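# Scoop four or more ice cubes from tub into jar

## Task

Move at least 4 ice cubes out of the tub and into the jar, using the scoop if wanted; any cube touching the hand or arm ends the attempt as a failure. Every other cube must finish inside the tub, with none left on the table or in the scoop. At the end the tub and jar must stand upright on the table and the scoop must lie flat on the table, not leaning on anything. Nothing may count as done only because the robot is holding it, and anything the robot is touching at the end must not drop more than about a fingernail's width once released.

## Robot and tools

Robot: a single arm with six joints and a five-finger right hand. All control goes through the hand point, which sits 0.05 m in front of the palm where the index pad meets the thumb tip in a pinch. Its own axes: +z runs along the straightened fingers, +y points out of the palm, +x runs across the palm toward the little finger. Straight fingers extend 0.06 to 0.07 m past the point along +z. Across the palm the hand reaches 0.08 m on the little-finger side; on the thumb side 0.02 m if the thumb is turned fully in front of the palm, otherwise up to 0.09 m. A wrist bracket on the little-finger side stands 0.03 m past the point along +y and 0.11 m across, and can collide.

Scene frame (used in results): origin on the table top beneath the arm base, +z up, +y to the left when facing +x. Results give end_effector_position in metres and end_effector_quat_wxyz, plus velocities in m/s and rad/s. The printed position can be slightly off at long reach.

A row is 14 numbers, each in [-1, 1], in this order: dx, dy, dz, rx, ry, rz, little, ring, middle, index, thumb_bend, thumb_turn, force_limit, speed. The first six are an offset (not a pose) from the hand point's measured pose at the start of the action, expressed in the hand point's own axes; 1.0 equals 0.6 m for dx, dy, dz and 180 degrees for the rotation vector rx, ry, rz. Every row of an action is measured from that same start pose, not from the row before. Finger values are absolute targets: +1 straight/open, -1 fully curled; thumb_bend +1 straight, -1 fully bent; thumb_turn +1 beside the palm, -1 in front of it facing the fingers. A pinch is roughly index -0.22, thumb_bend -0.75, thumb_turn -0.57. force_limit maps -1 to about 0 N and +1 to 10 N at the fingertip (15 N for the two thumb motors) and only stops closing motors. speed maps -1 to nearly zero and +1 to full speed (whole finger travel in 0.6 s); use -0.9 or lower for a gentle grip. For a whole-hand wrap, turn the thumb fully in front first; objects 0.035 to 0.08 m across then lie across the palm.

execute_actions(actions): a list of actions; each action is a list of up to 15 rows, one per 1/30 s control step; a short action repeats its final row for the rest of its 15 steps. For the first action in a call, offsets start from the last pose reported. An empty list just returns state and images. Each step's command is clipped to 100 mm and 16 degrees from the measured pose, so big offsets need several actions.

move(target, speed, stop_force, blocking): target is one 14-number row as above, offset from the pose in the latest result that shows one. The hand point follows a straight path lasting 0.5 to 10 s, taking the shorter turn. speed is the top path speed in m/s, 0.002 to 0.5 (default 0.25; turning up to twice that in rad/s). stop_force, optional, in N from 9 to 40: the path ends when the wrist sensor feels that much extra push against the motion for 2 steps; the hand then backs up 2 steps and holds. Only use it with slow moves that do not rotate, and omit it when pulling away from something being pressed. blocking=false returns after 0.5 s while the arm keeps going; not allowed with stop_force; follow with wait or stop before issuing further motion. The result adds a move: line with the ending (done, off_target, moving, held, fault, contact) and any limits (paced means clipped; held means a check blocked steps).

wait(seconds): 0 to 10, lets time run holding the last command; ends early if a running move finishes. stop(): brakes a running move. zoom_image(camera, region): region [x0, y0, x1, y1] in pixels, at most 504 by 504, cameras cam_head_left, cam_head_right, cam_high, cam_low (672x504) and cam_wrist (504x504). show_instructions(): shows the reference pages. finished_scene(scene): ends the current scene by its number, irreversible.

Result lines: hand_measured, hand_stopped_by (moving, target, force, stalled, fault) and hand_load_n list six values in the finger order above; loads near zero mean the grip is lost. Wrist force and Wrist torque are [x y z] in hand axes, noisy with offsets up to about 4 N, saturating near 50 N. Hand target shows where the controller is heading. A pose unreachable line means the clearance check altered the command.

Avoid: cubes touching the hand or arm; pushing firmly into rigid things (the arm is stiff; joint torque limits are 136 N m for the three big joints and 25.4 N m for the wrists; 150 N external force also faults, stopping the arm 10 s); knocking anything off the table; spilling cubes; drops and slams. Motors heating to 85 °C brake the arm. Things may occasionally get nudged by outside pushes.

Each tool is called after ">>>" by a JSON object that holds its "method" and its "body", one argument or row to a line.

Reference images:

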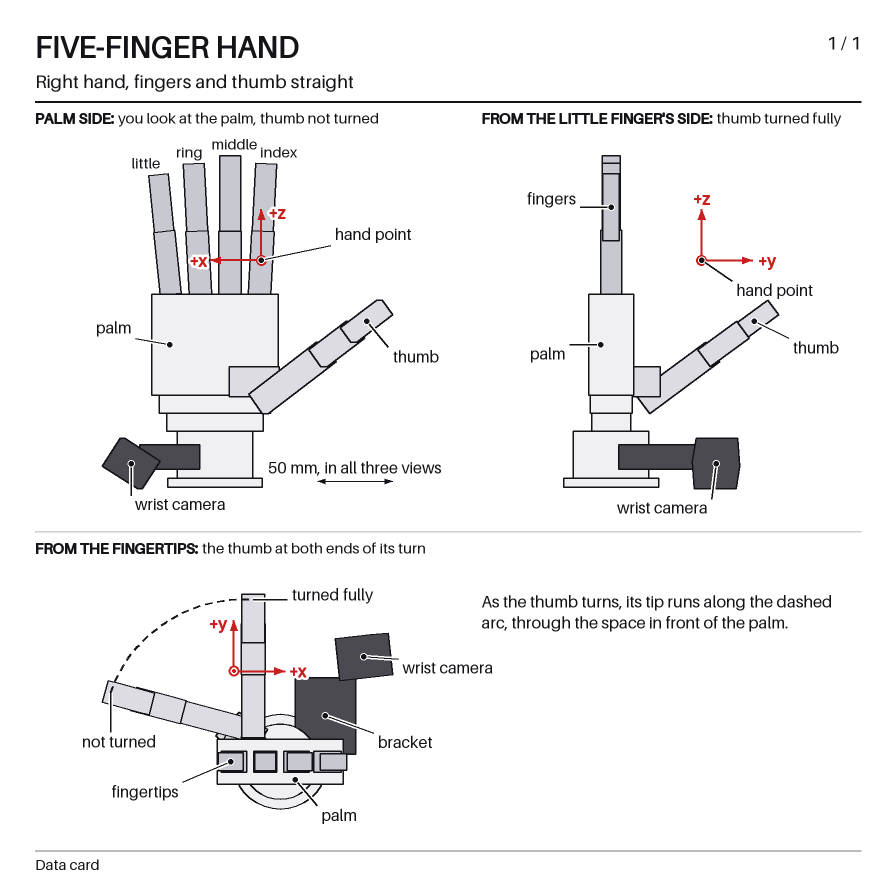

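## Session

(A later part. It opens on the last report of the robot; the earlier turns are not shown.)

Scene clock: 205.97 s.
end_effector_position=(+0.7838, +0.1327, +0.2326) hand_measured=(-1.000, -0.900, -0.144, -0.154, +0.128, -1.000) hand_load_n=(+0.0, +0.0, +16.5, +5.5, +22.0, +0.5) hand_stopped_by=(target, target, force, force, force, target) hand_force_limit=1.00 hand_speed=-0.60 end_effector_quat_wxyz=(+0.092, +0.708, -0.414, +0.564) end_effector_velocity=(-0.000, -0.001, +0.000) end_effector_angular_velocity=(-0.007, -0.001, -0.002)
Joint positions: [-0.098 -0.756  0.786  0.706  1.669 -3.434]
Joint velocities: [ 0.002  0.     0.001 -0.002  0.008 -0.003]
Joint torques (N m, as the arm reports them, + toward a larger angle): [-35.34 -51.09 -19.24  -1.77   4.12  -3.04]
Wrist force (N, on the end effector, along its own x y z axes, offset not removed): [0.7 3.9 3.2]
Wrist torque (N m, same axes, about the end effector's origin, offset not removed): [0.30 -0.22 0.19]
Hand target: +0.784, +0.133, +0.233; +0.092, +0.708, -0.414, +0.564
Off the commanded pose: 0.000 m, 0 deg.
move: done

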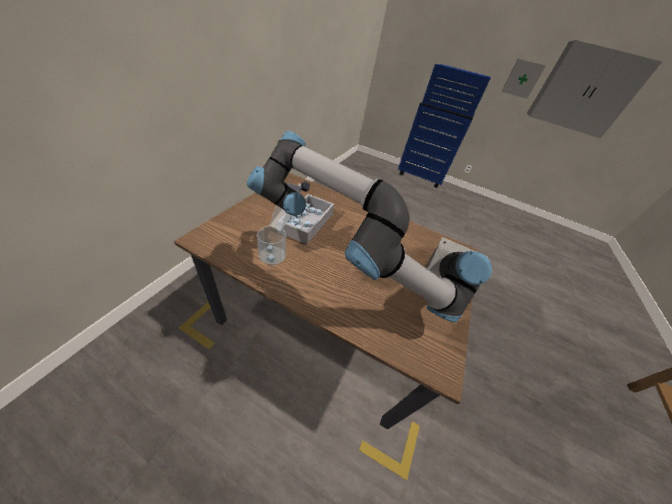

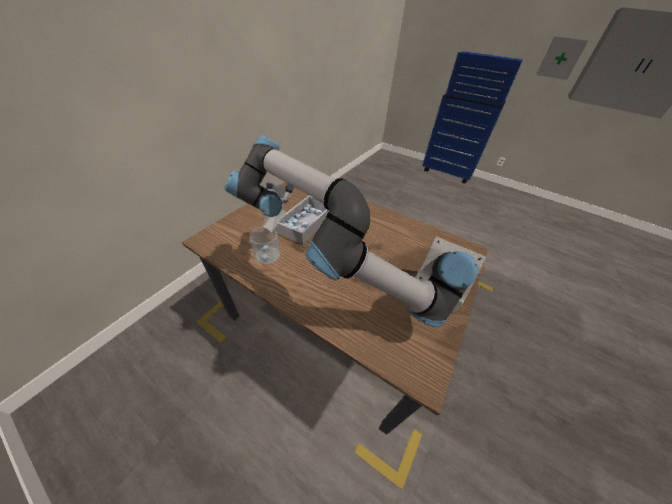

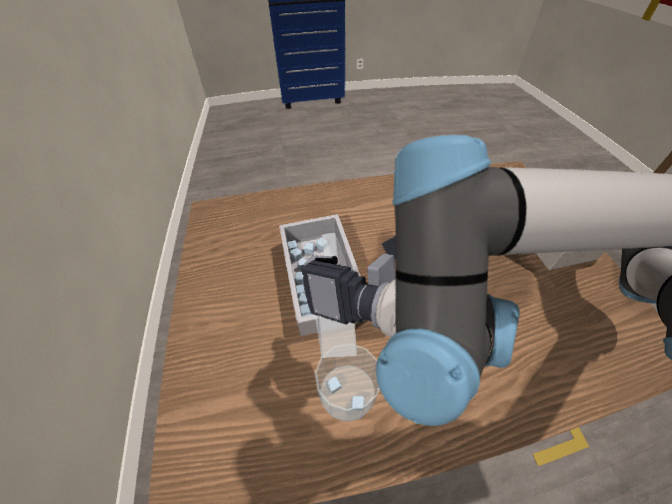

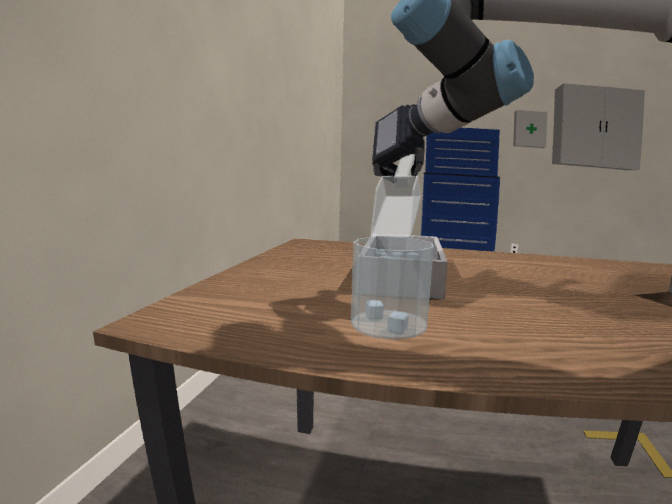

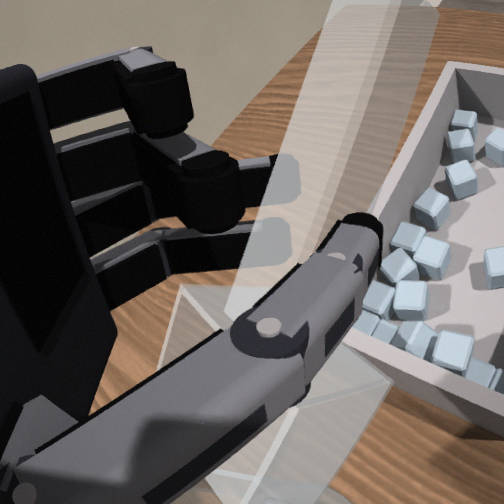

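>>> {"method": "move", "body": {
  "target": [0.067,0,0,0,0,0,-1,-0.9,-0.9,-0.9,-0.9,-1,1,-0.6],
  "speed": 0.1
}}

>>> {"method": "move", "body": {
  "target": [0.057,0.368,0.305,0,0,0,-1,-0.9,-0.9,-0.9,-0.9,-1,1,-0.6],
  "speed": 0.2
}}

>>> {"method": "zoom_image", "body": {
  "camera": "cam_high",
  "region": [230,130,450,350]
}}

Scene clock: 215.57 s.
end_effector_position=(+0.7846, +0.1133, +0.2677) hand_measured=(-1.000, -0.900, -0.144, -0.154, +0.128, -1.000) hand_load_n=(+0.0, +0.0, +16.5, +5.5, +22.0, +0.5) hand_stopped_by=(target, target, force, force, force, target) hand_force_limit=1.00 hand_speed=-0.60 end_effector_quat_wxyz=(+0.092, +0.708, -0.414, +0.564) end_effector_velocity=(+0.000, +0.000, +0.001) end_effector_angular_velocity=(+0.002, +0.000, +0.001)
Joint positions: [-0.158 -0.764  0.771  0.725  1.625 -3.474]
Joint velocities: [-0.001 -0.    -0.001  0.001 -0.002  0.   ]
Joint torques (N m, as the arm reports them, + toward a larger angle): [-50.89 -38.6  -19.53   2.38  -1.27  -2.69]
Wrist force (N, on the end effector, along its own x y z axes, offset not removed): [1.2 2.8 1.0]
Wrist torque (N m, same axes, about the end effector's origin, offset not removed): [0.32 -0.23 0.14]
Hand target: +0.785, +0.113, +0.268; +0.092, +0.708, -0.414, +0.564
Off the commanded pose: 0.000 m, 0 deg.
move: done

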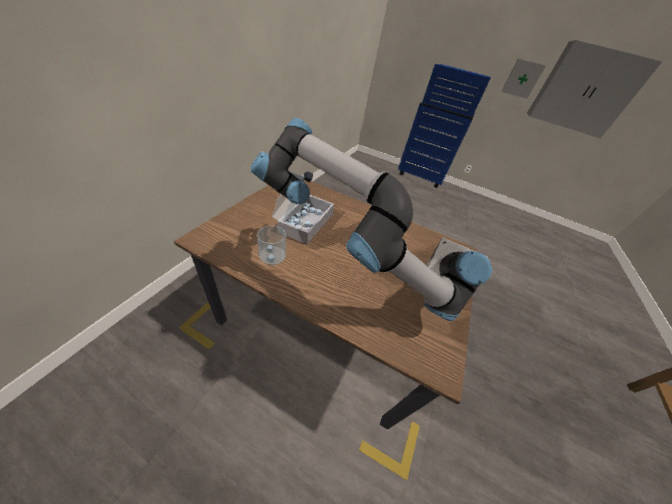

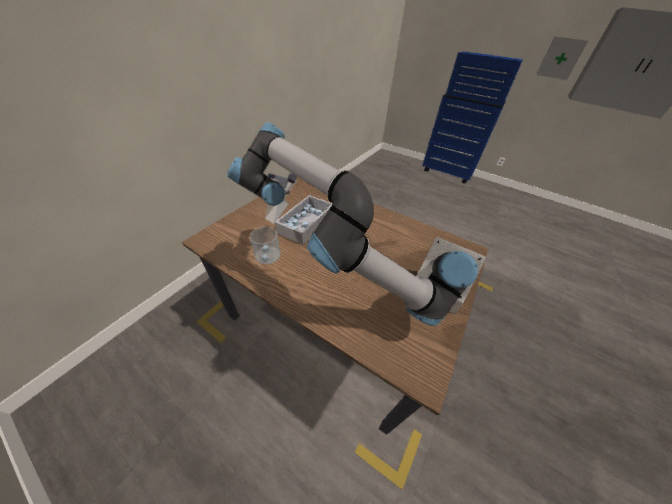

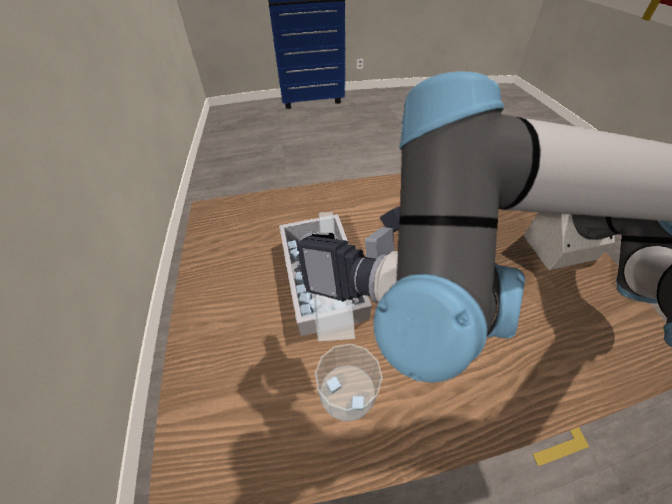

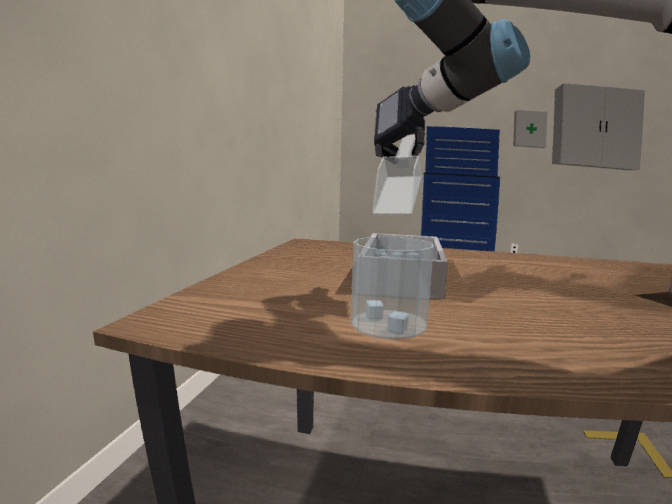

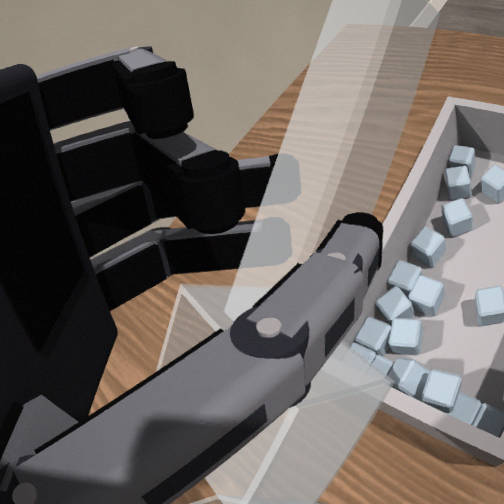

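Scene clock: 217.50 s.
end_effector_position=(+0.7650, -0.1539, +0.1597) hand_measured=(-1.000, -0.900, -0.144, -0.154, +0.128, -1.000) hand_load_n=(+0.0, +0.0, +16.5, +5.5, +22.0, +0.5) hand_stopped_by=(target, target, force, force, force, target) hand_force_limit=1.00 hand_speed=-0.60 end_effector_quat_wxyz=(+0.092, +0.708, -0.414, +0.564) end_effector_velocity=(+0.000, -0.001, -0.000) end_effector_angular_velocity=(-0.001, +0.000, +0.001)
Joint positions: [-0.34  -0.588  1.153  0.169  1.49  -3.596]
Joint velocities: [-0.001  0.002 -0.001 -0.001 -0.001 -0.001]
Joint torques (N m, as the arm reports them, + toward a larger angle): [-50.6  -23.85 -20.34  -2.25  -1.42  -2.74]
Wrist force (N, on the end effector, along its own x y z axes, offset not removed): [-0.9 2.6 0.4]
Wrist torque (N m, same axes, about the end effector's origin, offset not removed): [0.23 0.05 -0.12]
Hand target: +0.765, -0.154, +0.160; +0.092, +0.708, -0.414, +0.564
Off the commanded pose: 0.000 m, 0 deg.
move: done

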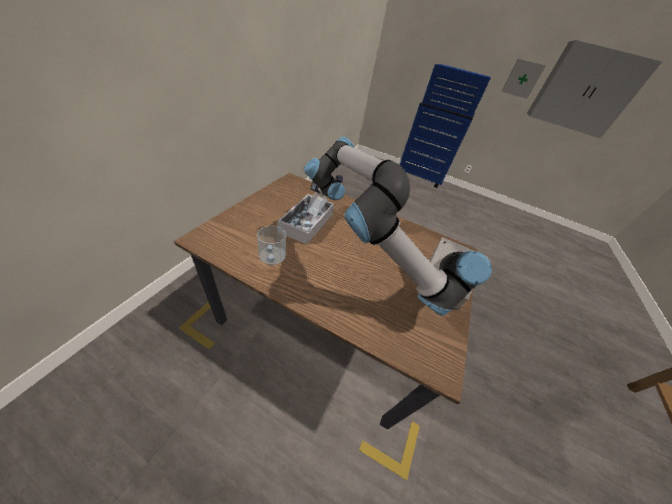

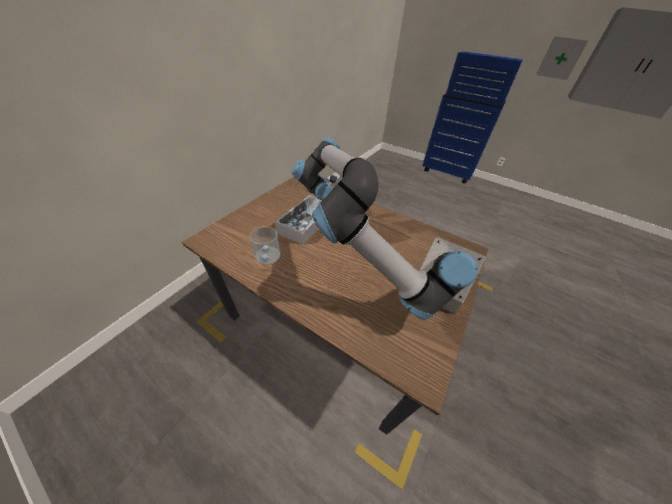

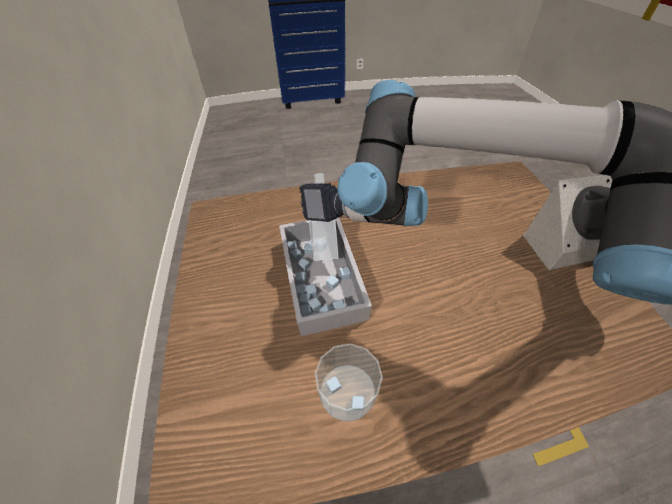

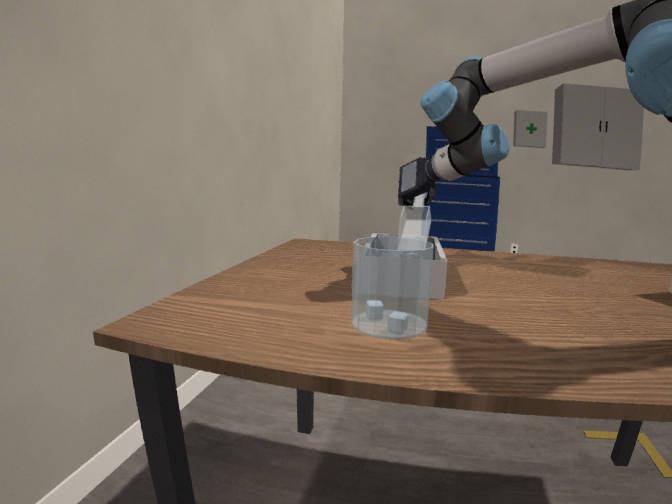

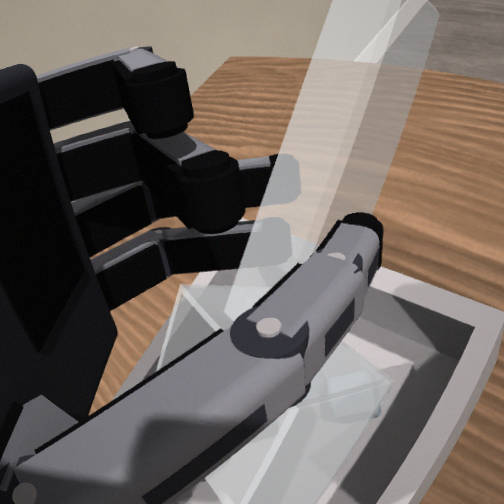

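Region (230, 130, 450, 350) of cam_high's 672x504 image, scaled by 2.291, with more detail than that image has.

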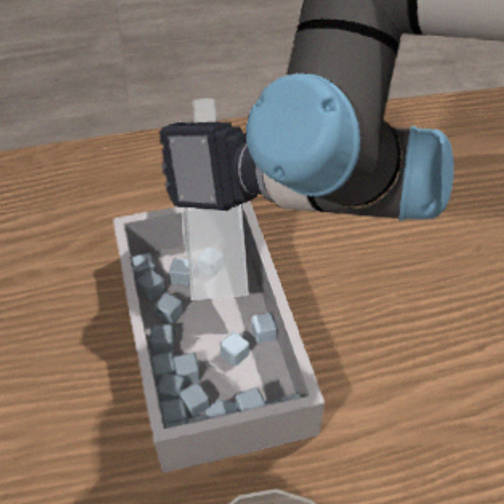

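>>> {"method": "move", "body": {
  "target": [-0.082,0.018,0.019,0,0,0,-1,-0.9,-0.9,-0.9,-0.9,-1,1,-0.6],
  "speed": 0.04
}}

>>> {"method": "move", "body": {
  "target": [-0.023,-0.066,0.006,0,0,0,-1,-0.9,-0.9,-0.9,-0.9,-1,1,-0.6],
  "speed": 0.04
}}

>>> {"method": "move", "body": {
  "target": [-0.064,-0.085,-0.08,0,0,0,-1,-0.9,-0.9,-0.9,-0.9,-1,1,-0.6],
  "speed": 0.04,
  "stop_force": 12
}}

>>> {"method": "zoom_image", "body": {
  "camera": "cam_high",
  "region": [230,130,450,350]
}}

Scene clock: 230.63 s.
end_effector_position=(+0.7648, -0.1438, +0.1091) hand_measured=(-1.000, -0.900, -0.144, -0.154, +0.128, -1.000) hand_load_n=(+0.0, +0.0, +16.5, +5.0, +22.0, +0.0) hand_stopped_by=(target, target, force, force, force, target) hand_force_limit=1.00 hand_speed=-0.60 end_effector_quat_wxyz=(+0.092, +0.708, -0.414, +0.564) end_effector_velocity=(-0.001, -0.001, -0.001) end_effector_angular_velocity=(+0.002, -0.001, -0.002)
Joint positions: [-0.274 -0.558  1.177  0.112  1.539 -3.552]
Joint velocities: [-0.     0.001  0.002 -0.001  0.     0.002]
Joint torques (N m, as the arm reports them, + toward a larger angle): [-35.05 -24.17  -6.16  -2.04   3.02   2.66]
Wrist force (N, on the end effector, along its own x y z axes, offset not removed): [3.7 3.6 0.9]
Wrist torque (N m, same axes, about the end effector's origin, offset not removed): [0.39 -0.35 0.45]
Hand target: +0.765, -0.144, +0.109; +0.092, +0.708, -0.414, +0.564
Off the commanded pose: 0.000 m, 0 deg.
move: done

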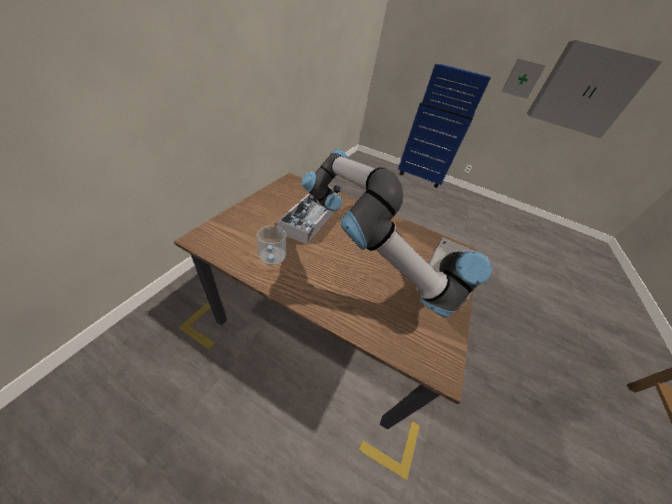

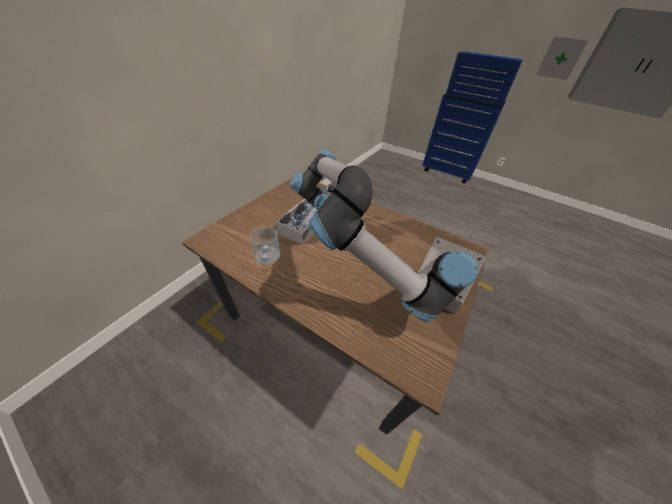

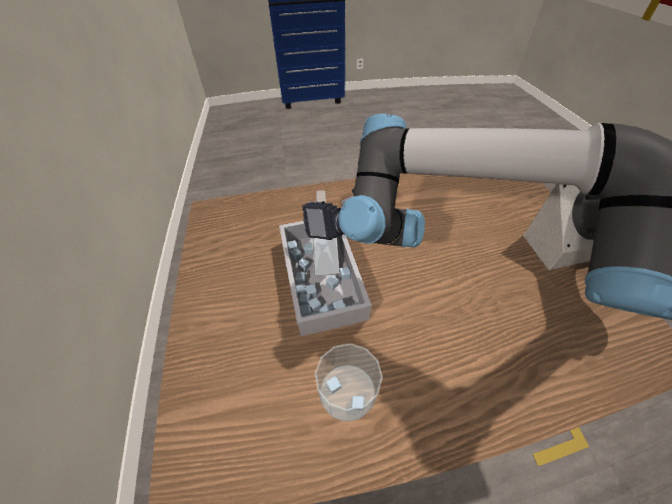

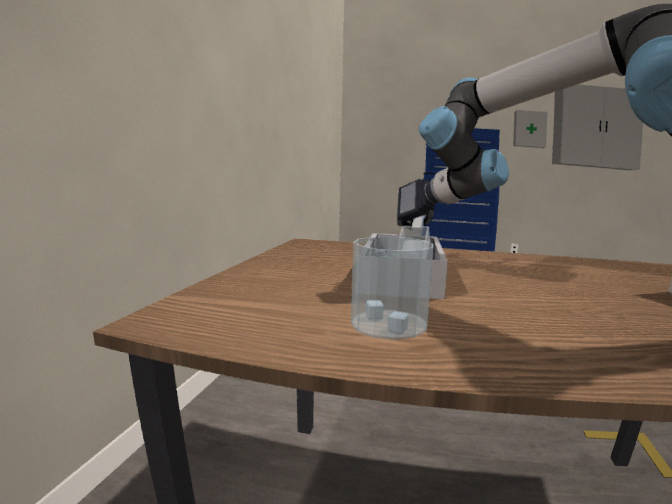

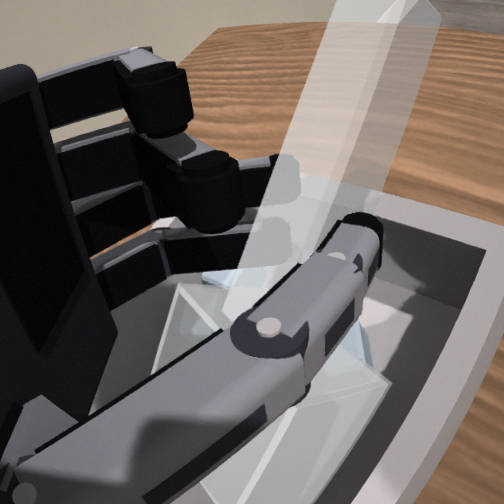

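Scene clock: 232.03 s.
end_effector_position=(+0.7944, -0.1140, +0.1092) hand_measured=(-1.000, -0.900, -0.144, -0.154, +0.128, -1.000) hand_load_n=(+0.0, +0.0, +16.5, +4.0, +22.0, -0.5) hand_stopped_by=(target, target, force, force, force, target) hand_force_limit=1.00 hand_speed=-0.60 end_effector_quat_wxyz=(+0.092, +0.708, -0.414, +0.564) end_effector_velocity=(+0.002, +0.000, +0.002) end_effector_angular_velocity=(-0.001, -0.003, -0.000)
Joint positions: [-0.229 -0.523  1.041  0.214  1.572 -3.522]
Joint velocities: [-0.001  0.001 -0.007  0.004  0.001  0.   ]
Joint torques (N m, as the arm reports them, + toward a larger angle): [-36.29 -26.17 -18.04   2.48   3.59   2.64]
Wrist force (N, on the end effector, along its own x y z axes, offset not removed): [-0.1 5.8 0.4]
Wrist torque (N m, same axes, about the end effector's origin, offset not removed): [0.65 0.13 0.19]
Hand target: +0.794, -0.114, +0.109; +0.092, +0.708, -0.414, +0.564
Off the commanded pose: 0.000 m, 0 deg.
move: done

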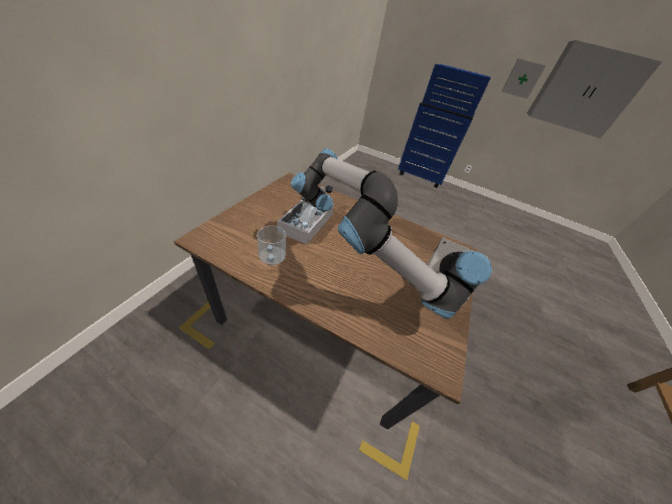

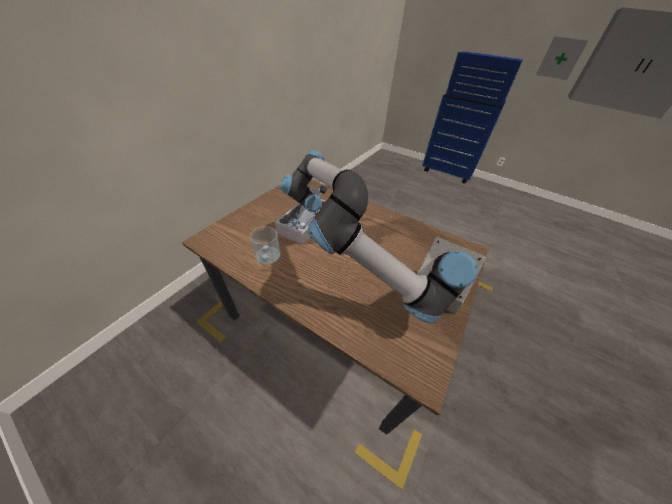

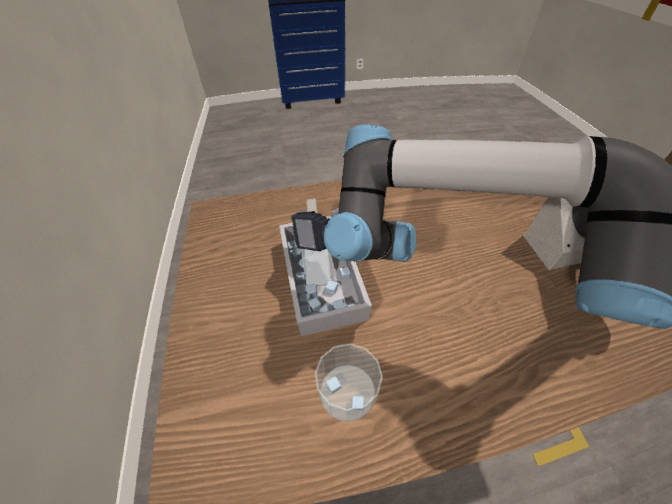

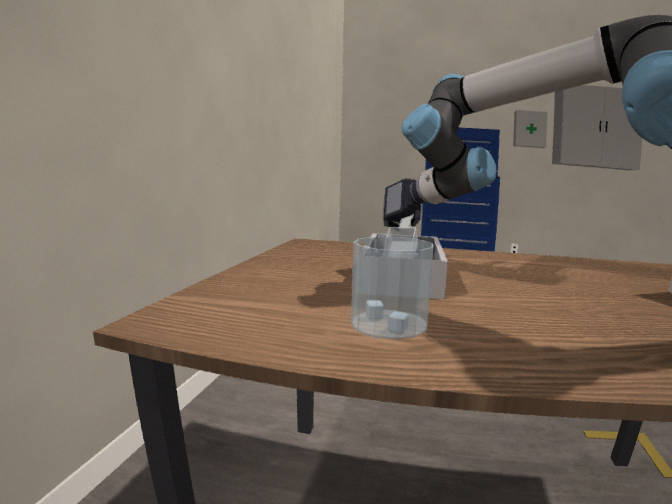

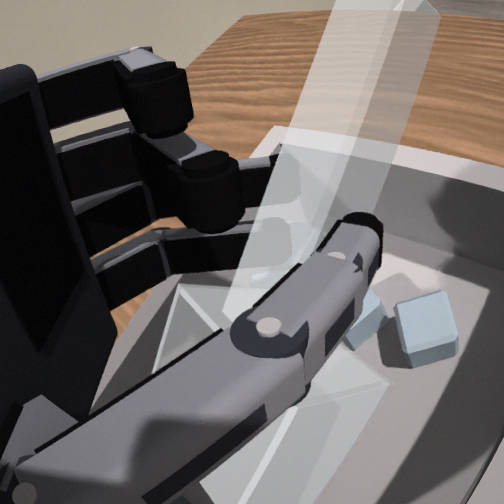

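Scene clock: 234.37 s.
end_effector_position=(+0.7942, -0.0341, +0.1094) hand_measured=(-1.000, -0.900, -0.144, -0.156, +0.128, -1.000) hand_load_n=(+0.0, +0.0, +16.5, +3.0, +22.5, -2.0) hand_stopped_by=(target, target, force, force, force, target) hand_force_limit=1.00 hand_speed=-0.60 end_effector_quat_wxyz=(+0.092, +0.708, -0.414, +0.564) end_effector_velocity=(+0.001, +0.001, +0.002) end_effector_angular_velocity=(-0.001, -0.003, +0.001)
Joint positions: [-0.144 -0.593  1.02   0.306  1.636 -3.464]
Joint velocities: [ 0.    -0.001 -0.003  0.002  0.001  0.001]
Joint torques (N m, as the arm reports them, + toward a larger angle): [-35.93 -53.65 -18.88   2.14   2.98   2.69]
Wrist force (N, on the end effector, along its own x y z axes, offset not removed): [3.1 3.2 0.3]
Wrist torque (N m, same axes, about the end effector's origin, offset not removed): [0.17 -0.32 0.07]
Hand target: +0.794, -0.034, +0.109; +0.092, +0.708, -0.414, +0.564
Off the commanded pose: 0.000 m, 0 deg.
move: done

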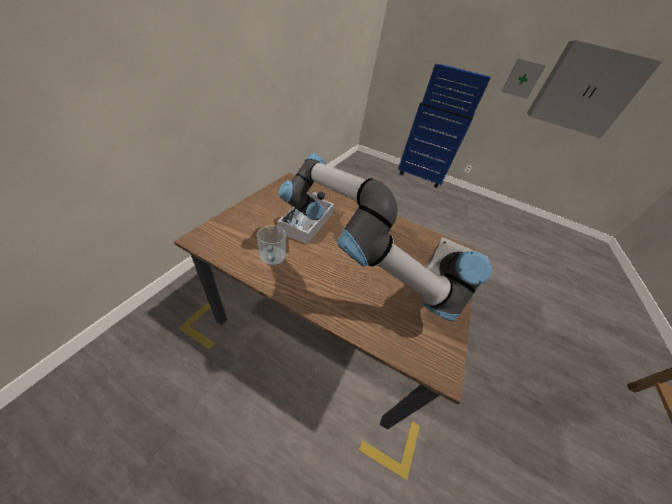

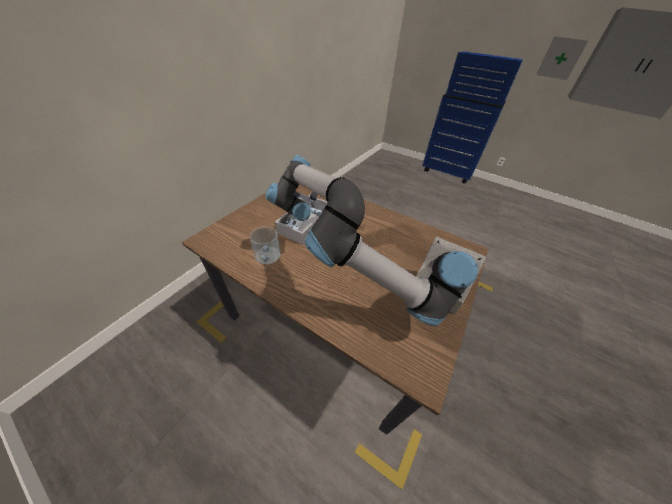

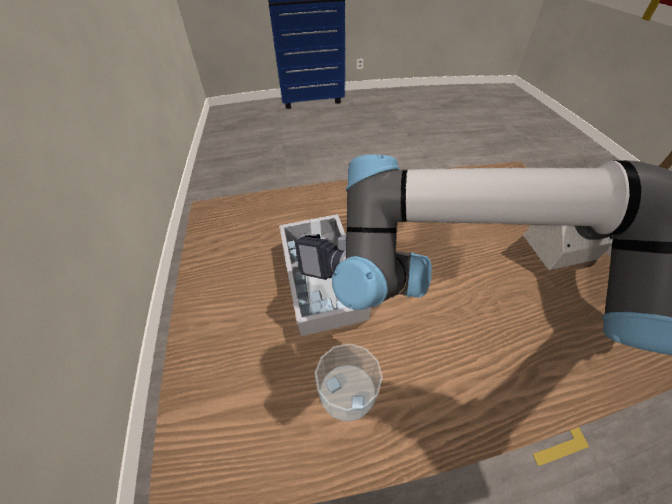

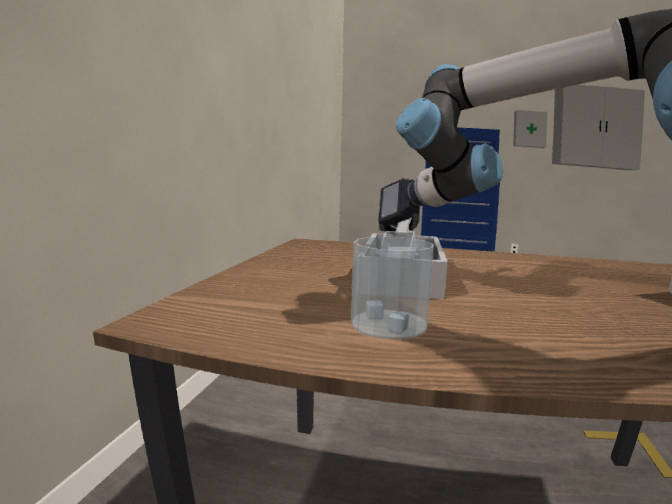

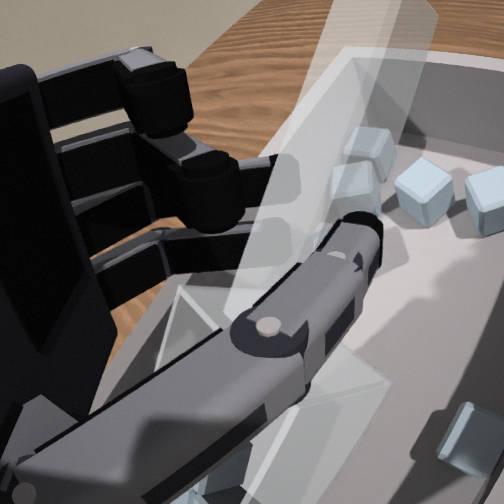

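Region (230, 130, 450, 350) of cam_high's 672x504 image, scaled by 2.291, with more detail than that image has.

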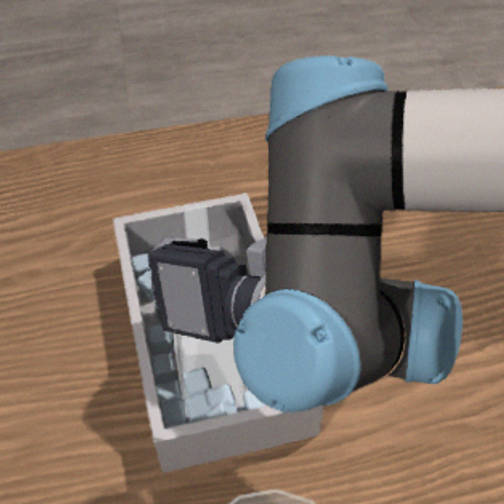

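Rotate up 40° with down .015, back .01.

>>> {"method": "move", "body": {
  "target": [-0.014,0.019,0.019,0,-0.162,0.15,-1,-0.9,-0.9,-0.9,-0.9,-1,1,-0.6],
  "speed": 0.06
}}

>>> {"method": "move", "body": {
  "target": [0.073,-0.128,-0.135,0,0,0,-1,-0.9,-0.9,-0.9,-0.9,-1,1,-0.6],
  "speed": 0.08
}}

>>> {"method": "zoom_image", "body": {
  "camera": "cam_high",
  "region": [230,130,450,350]
}}

Scene clock: 247.93 s.
end_effector_position=(+0.7944, -0.0444, +0.0942) hand_measured=(-1.000, -0.900, -0.144, -0.154, +0.128, -1.000) hand_load_n=(+0.0, +0.0, +13.0, +8.5, +24.5, +2.5) hand_stopped_by=(target, target, force, force, force, target) hand_force_limit=1.00 hand_speed=-0.60 end_effector_quat_wxyz=(-0.147, +0.711, -0.576, +0.376) end_effector_velocity=(-0.000, +0.000, -0.001) end_effector_angular_velocity=(+0.009, +0.001, +0.000)
Joint positions: [-0.359 -0.455  0.905  0.417  0.987 -3.173]
Joint velocities: [-0.002  0.003 -0.003  0.001 -0.008  0.004]
Joint torques (N m, as the arm reports them, + toward a larger angle): [-48.81 -26.92 -19.45   3.6   -3.94   3.37]
Wrist force (N, on the end effector, along its own x y z axes, offset not removed): [6.7 0.3 2.6]
Wrist torque (N m, same axes, about the end effector's origin, offset not removed): [0.15 0.31 -0.08]
Hand target: +0.794, -0.044, +0.094; -0.147, +0.711, -0.576, +0.375
Off the commanded pose: 0.000 m, 0 deg.
move: done

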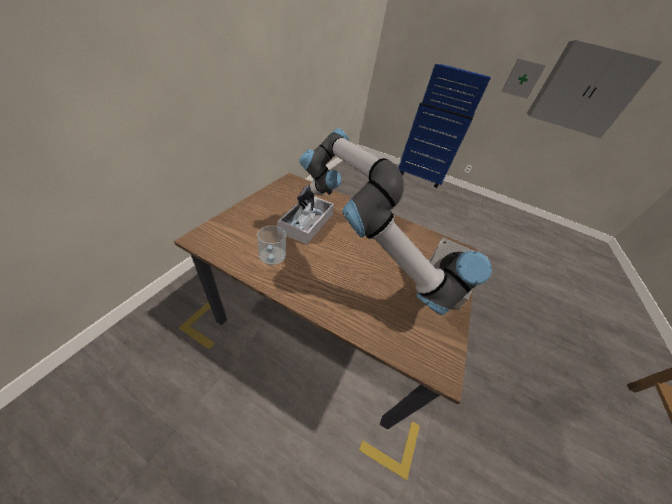

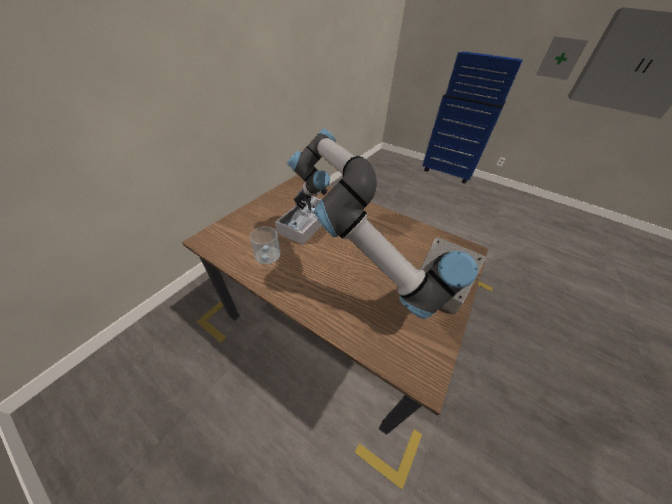

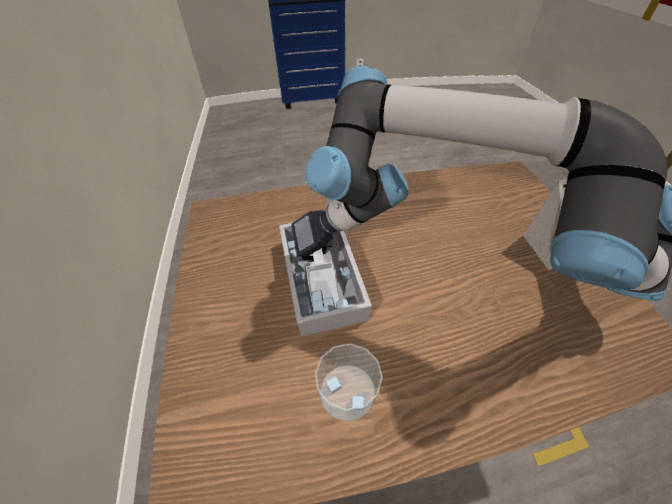

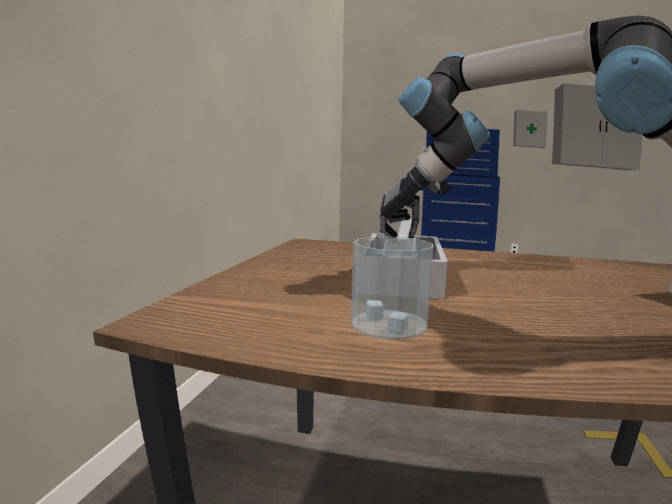

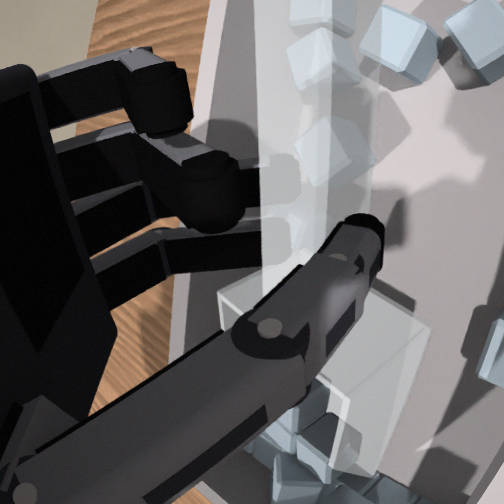

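Scene clock: 249.80 s.
end_effector_position=(+0.7942, -0.0446, +0.2140) hand_measured=(-1.000, -0.900, -0.144, -0.154, +0.128, -1.000) hand_load_n=(+0.0, +0.0, +17.0, +6.0, +22.0, -0.5) hand_stopped_by=(target, target, force, force, force, target) hand_force_limit=1.00 hand_speed=-0.60 end_effector_quat_wxyz=(-0.146, +0.711, -0.576, +0.376) end_effector_velocity=(+0.000, -0.001, +0.003) end_effector_angular_velocity=(-0.001, -0.002, -0.000)
Joint positions: [-0.475 -0.472  0.721  0.681  0.915 -3.284]
Joint velocities: [-0.003  0.002 -0.007  0.006 -0.001 -0.002]
Joint torques (N m, as the arm reports them, + toward a larger angle): [-53.83 -24.93 -20.19   2.34  -2.23  -2.5 ]
Wrist force (N, on the end effector, along its own x y z axes, offset not removed): [0.7 2.0 1.1]
Wrist torque (N m, same axes, about the end effector's origin, offset not removed): [0.07 0.02 0.14]
Hand target: +0.794, -0.045, +0.214; -0.146, +0.711, -0.576, +0.376
Off the commanded pose: 0.000 m, 0 deg.
move: done

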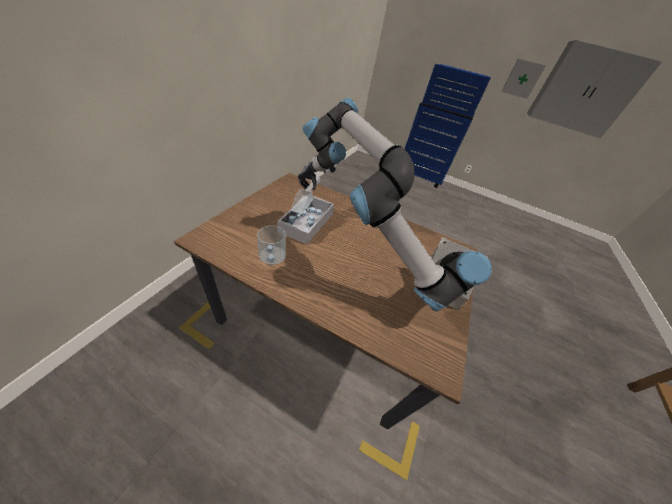

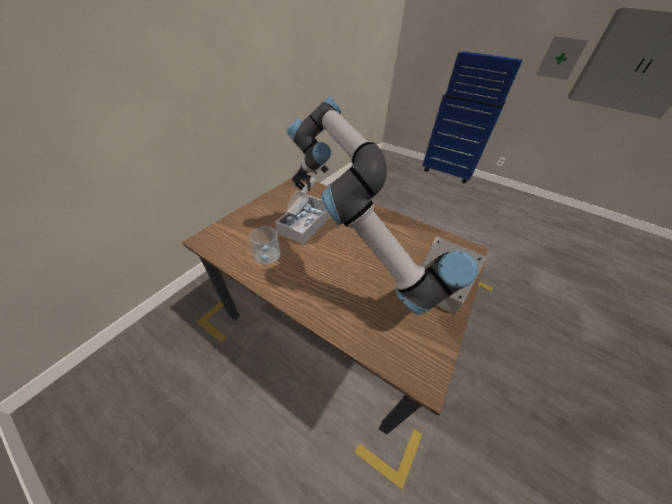

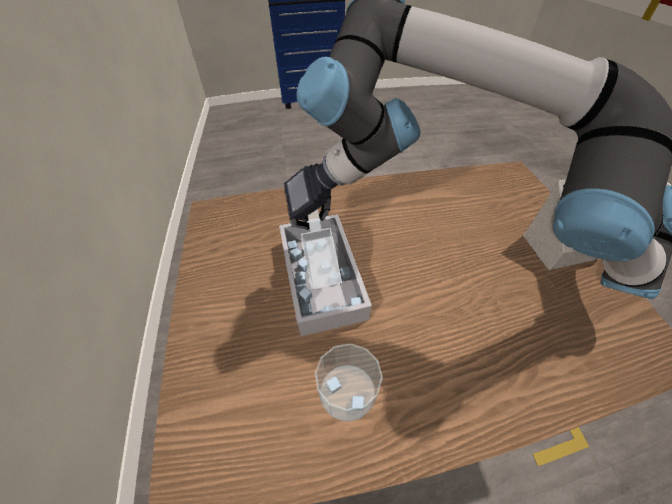

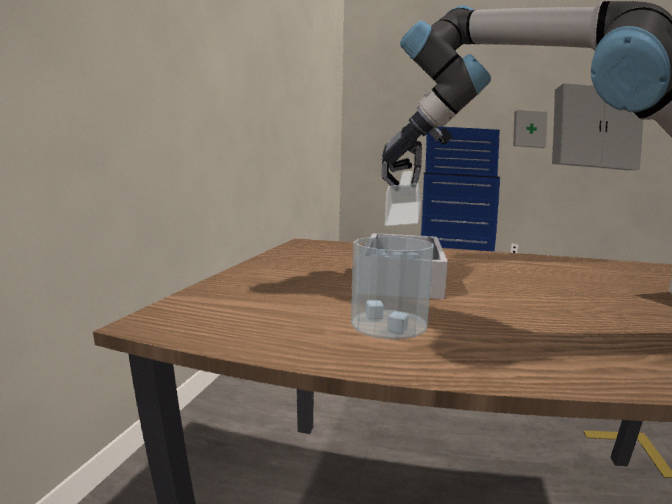

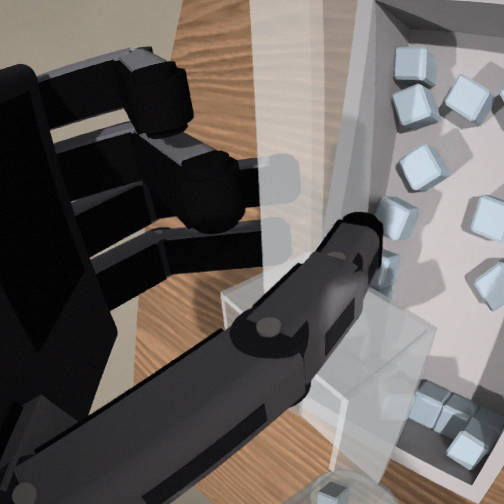

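Region (230, 130, 450, 350) of cam_high's 672x504 image, scaled by 2.291, with more detail than that image has.

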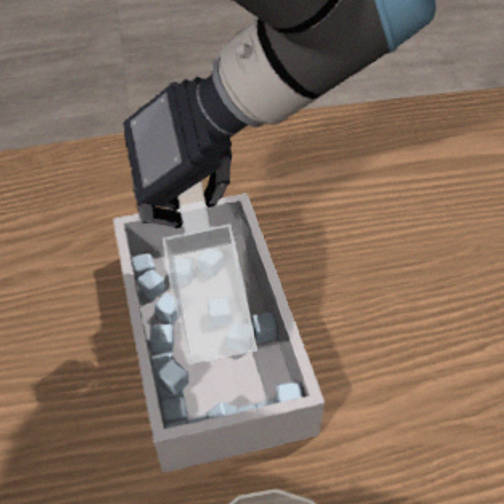

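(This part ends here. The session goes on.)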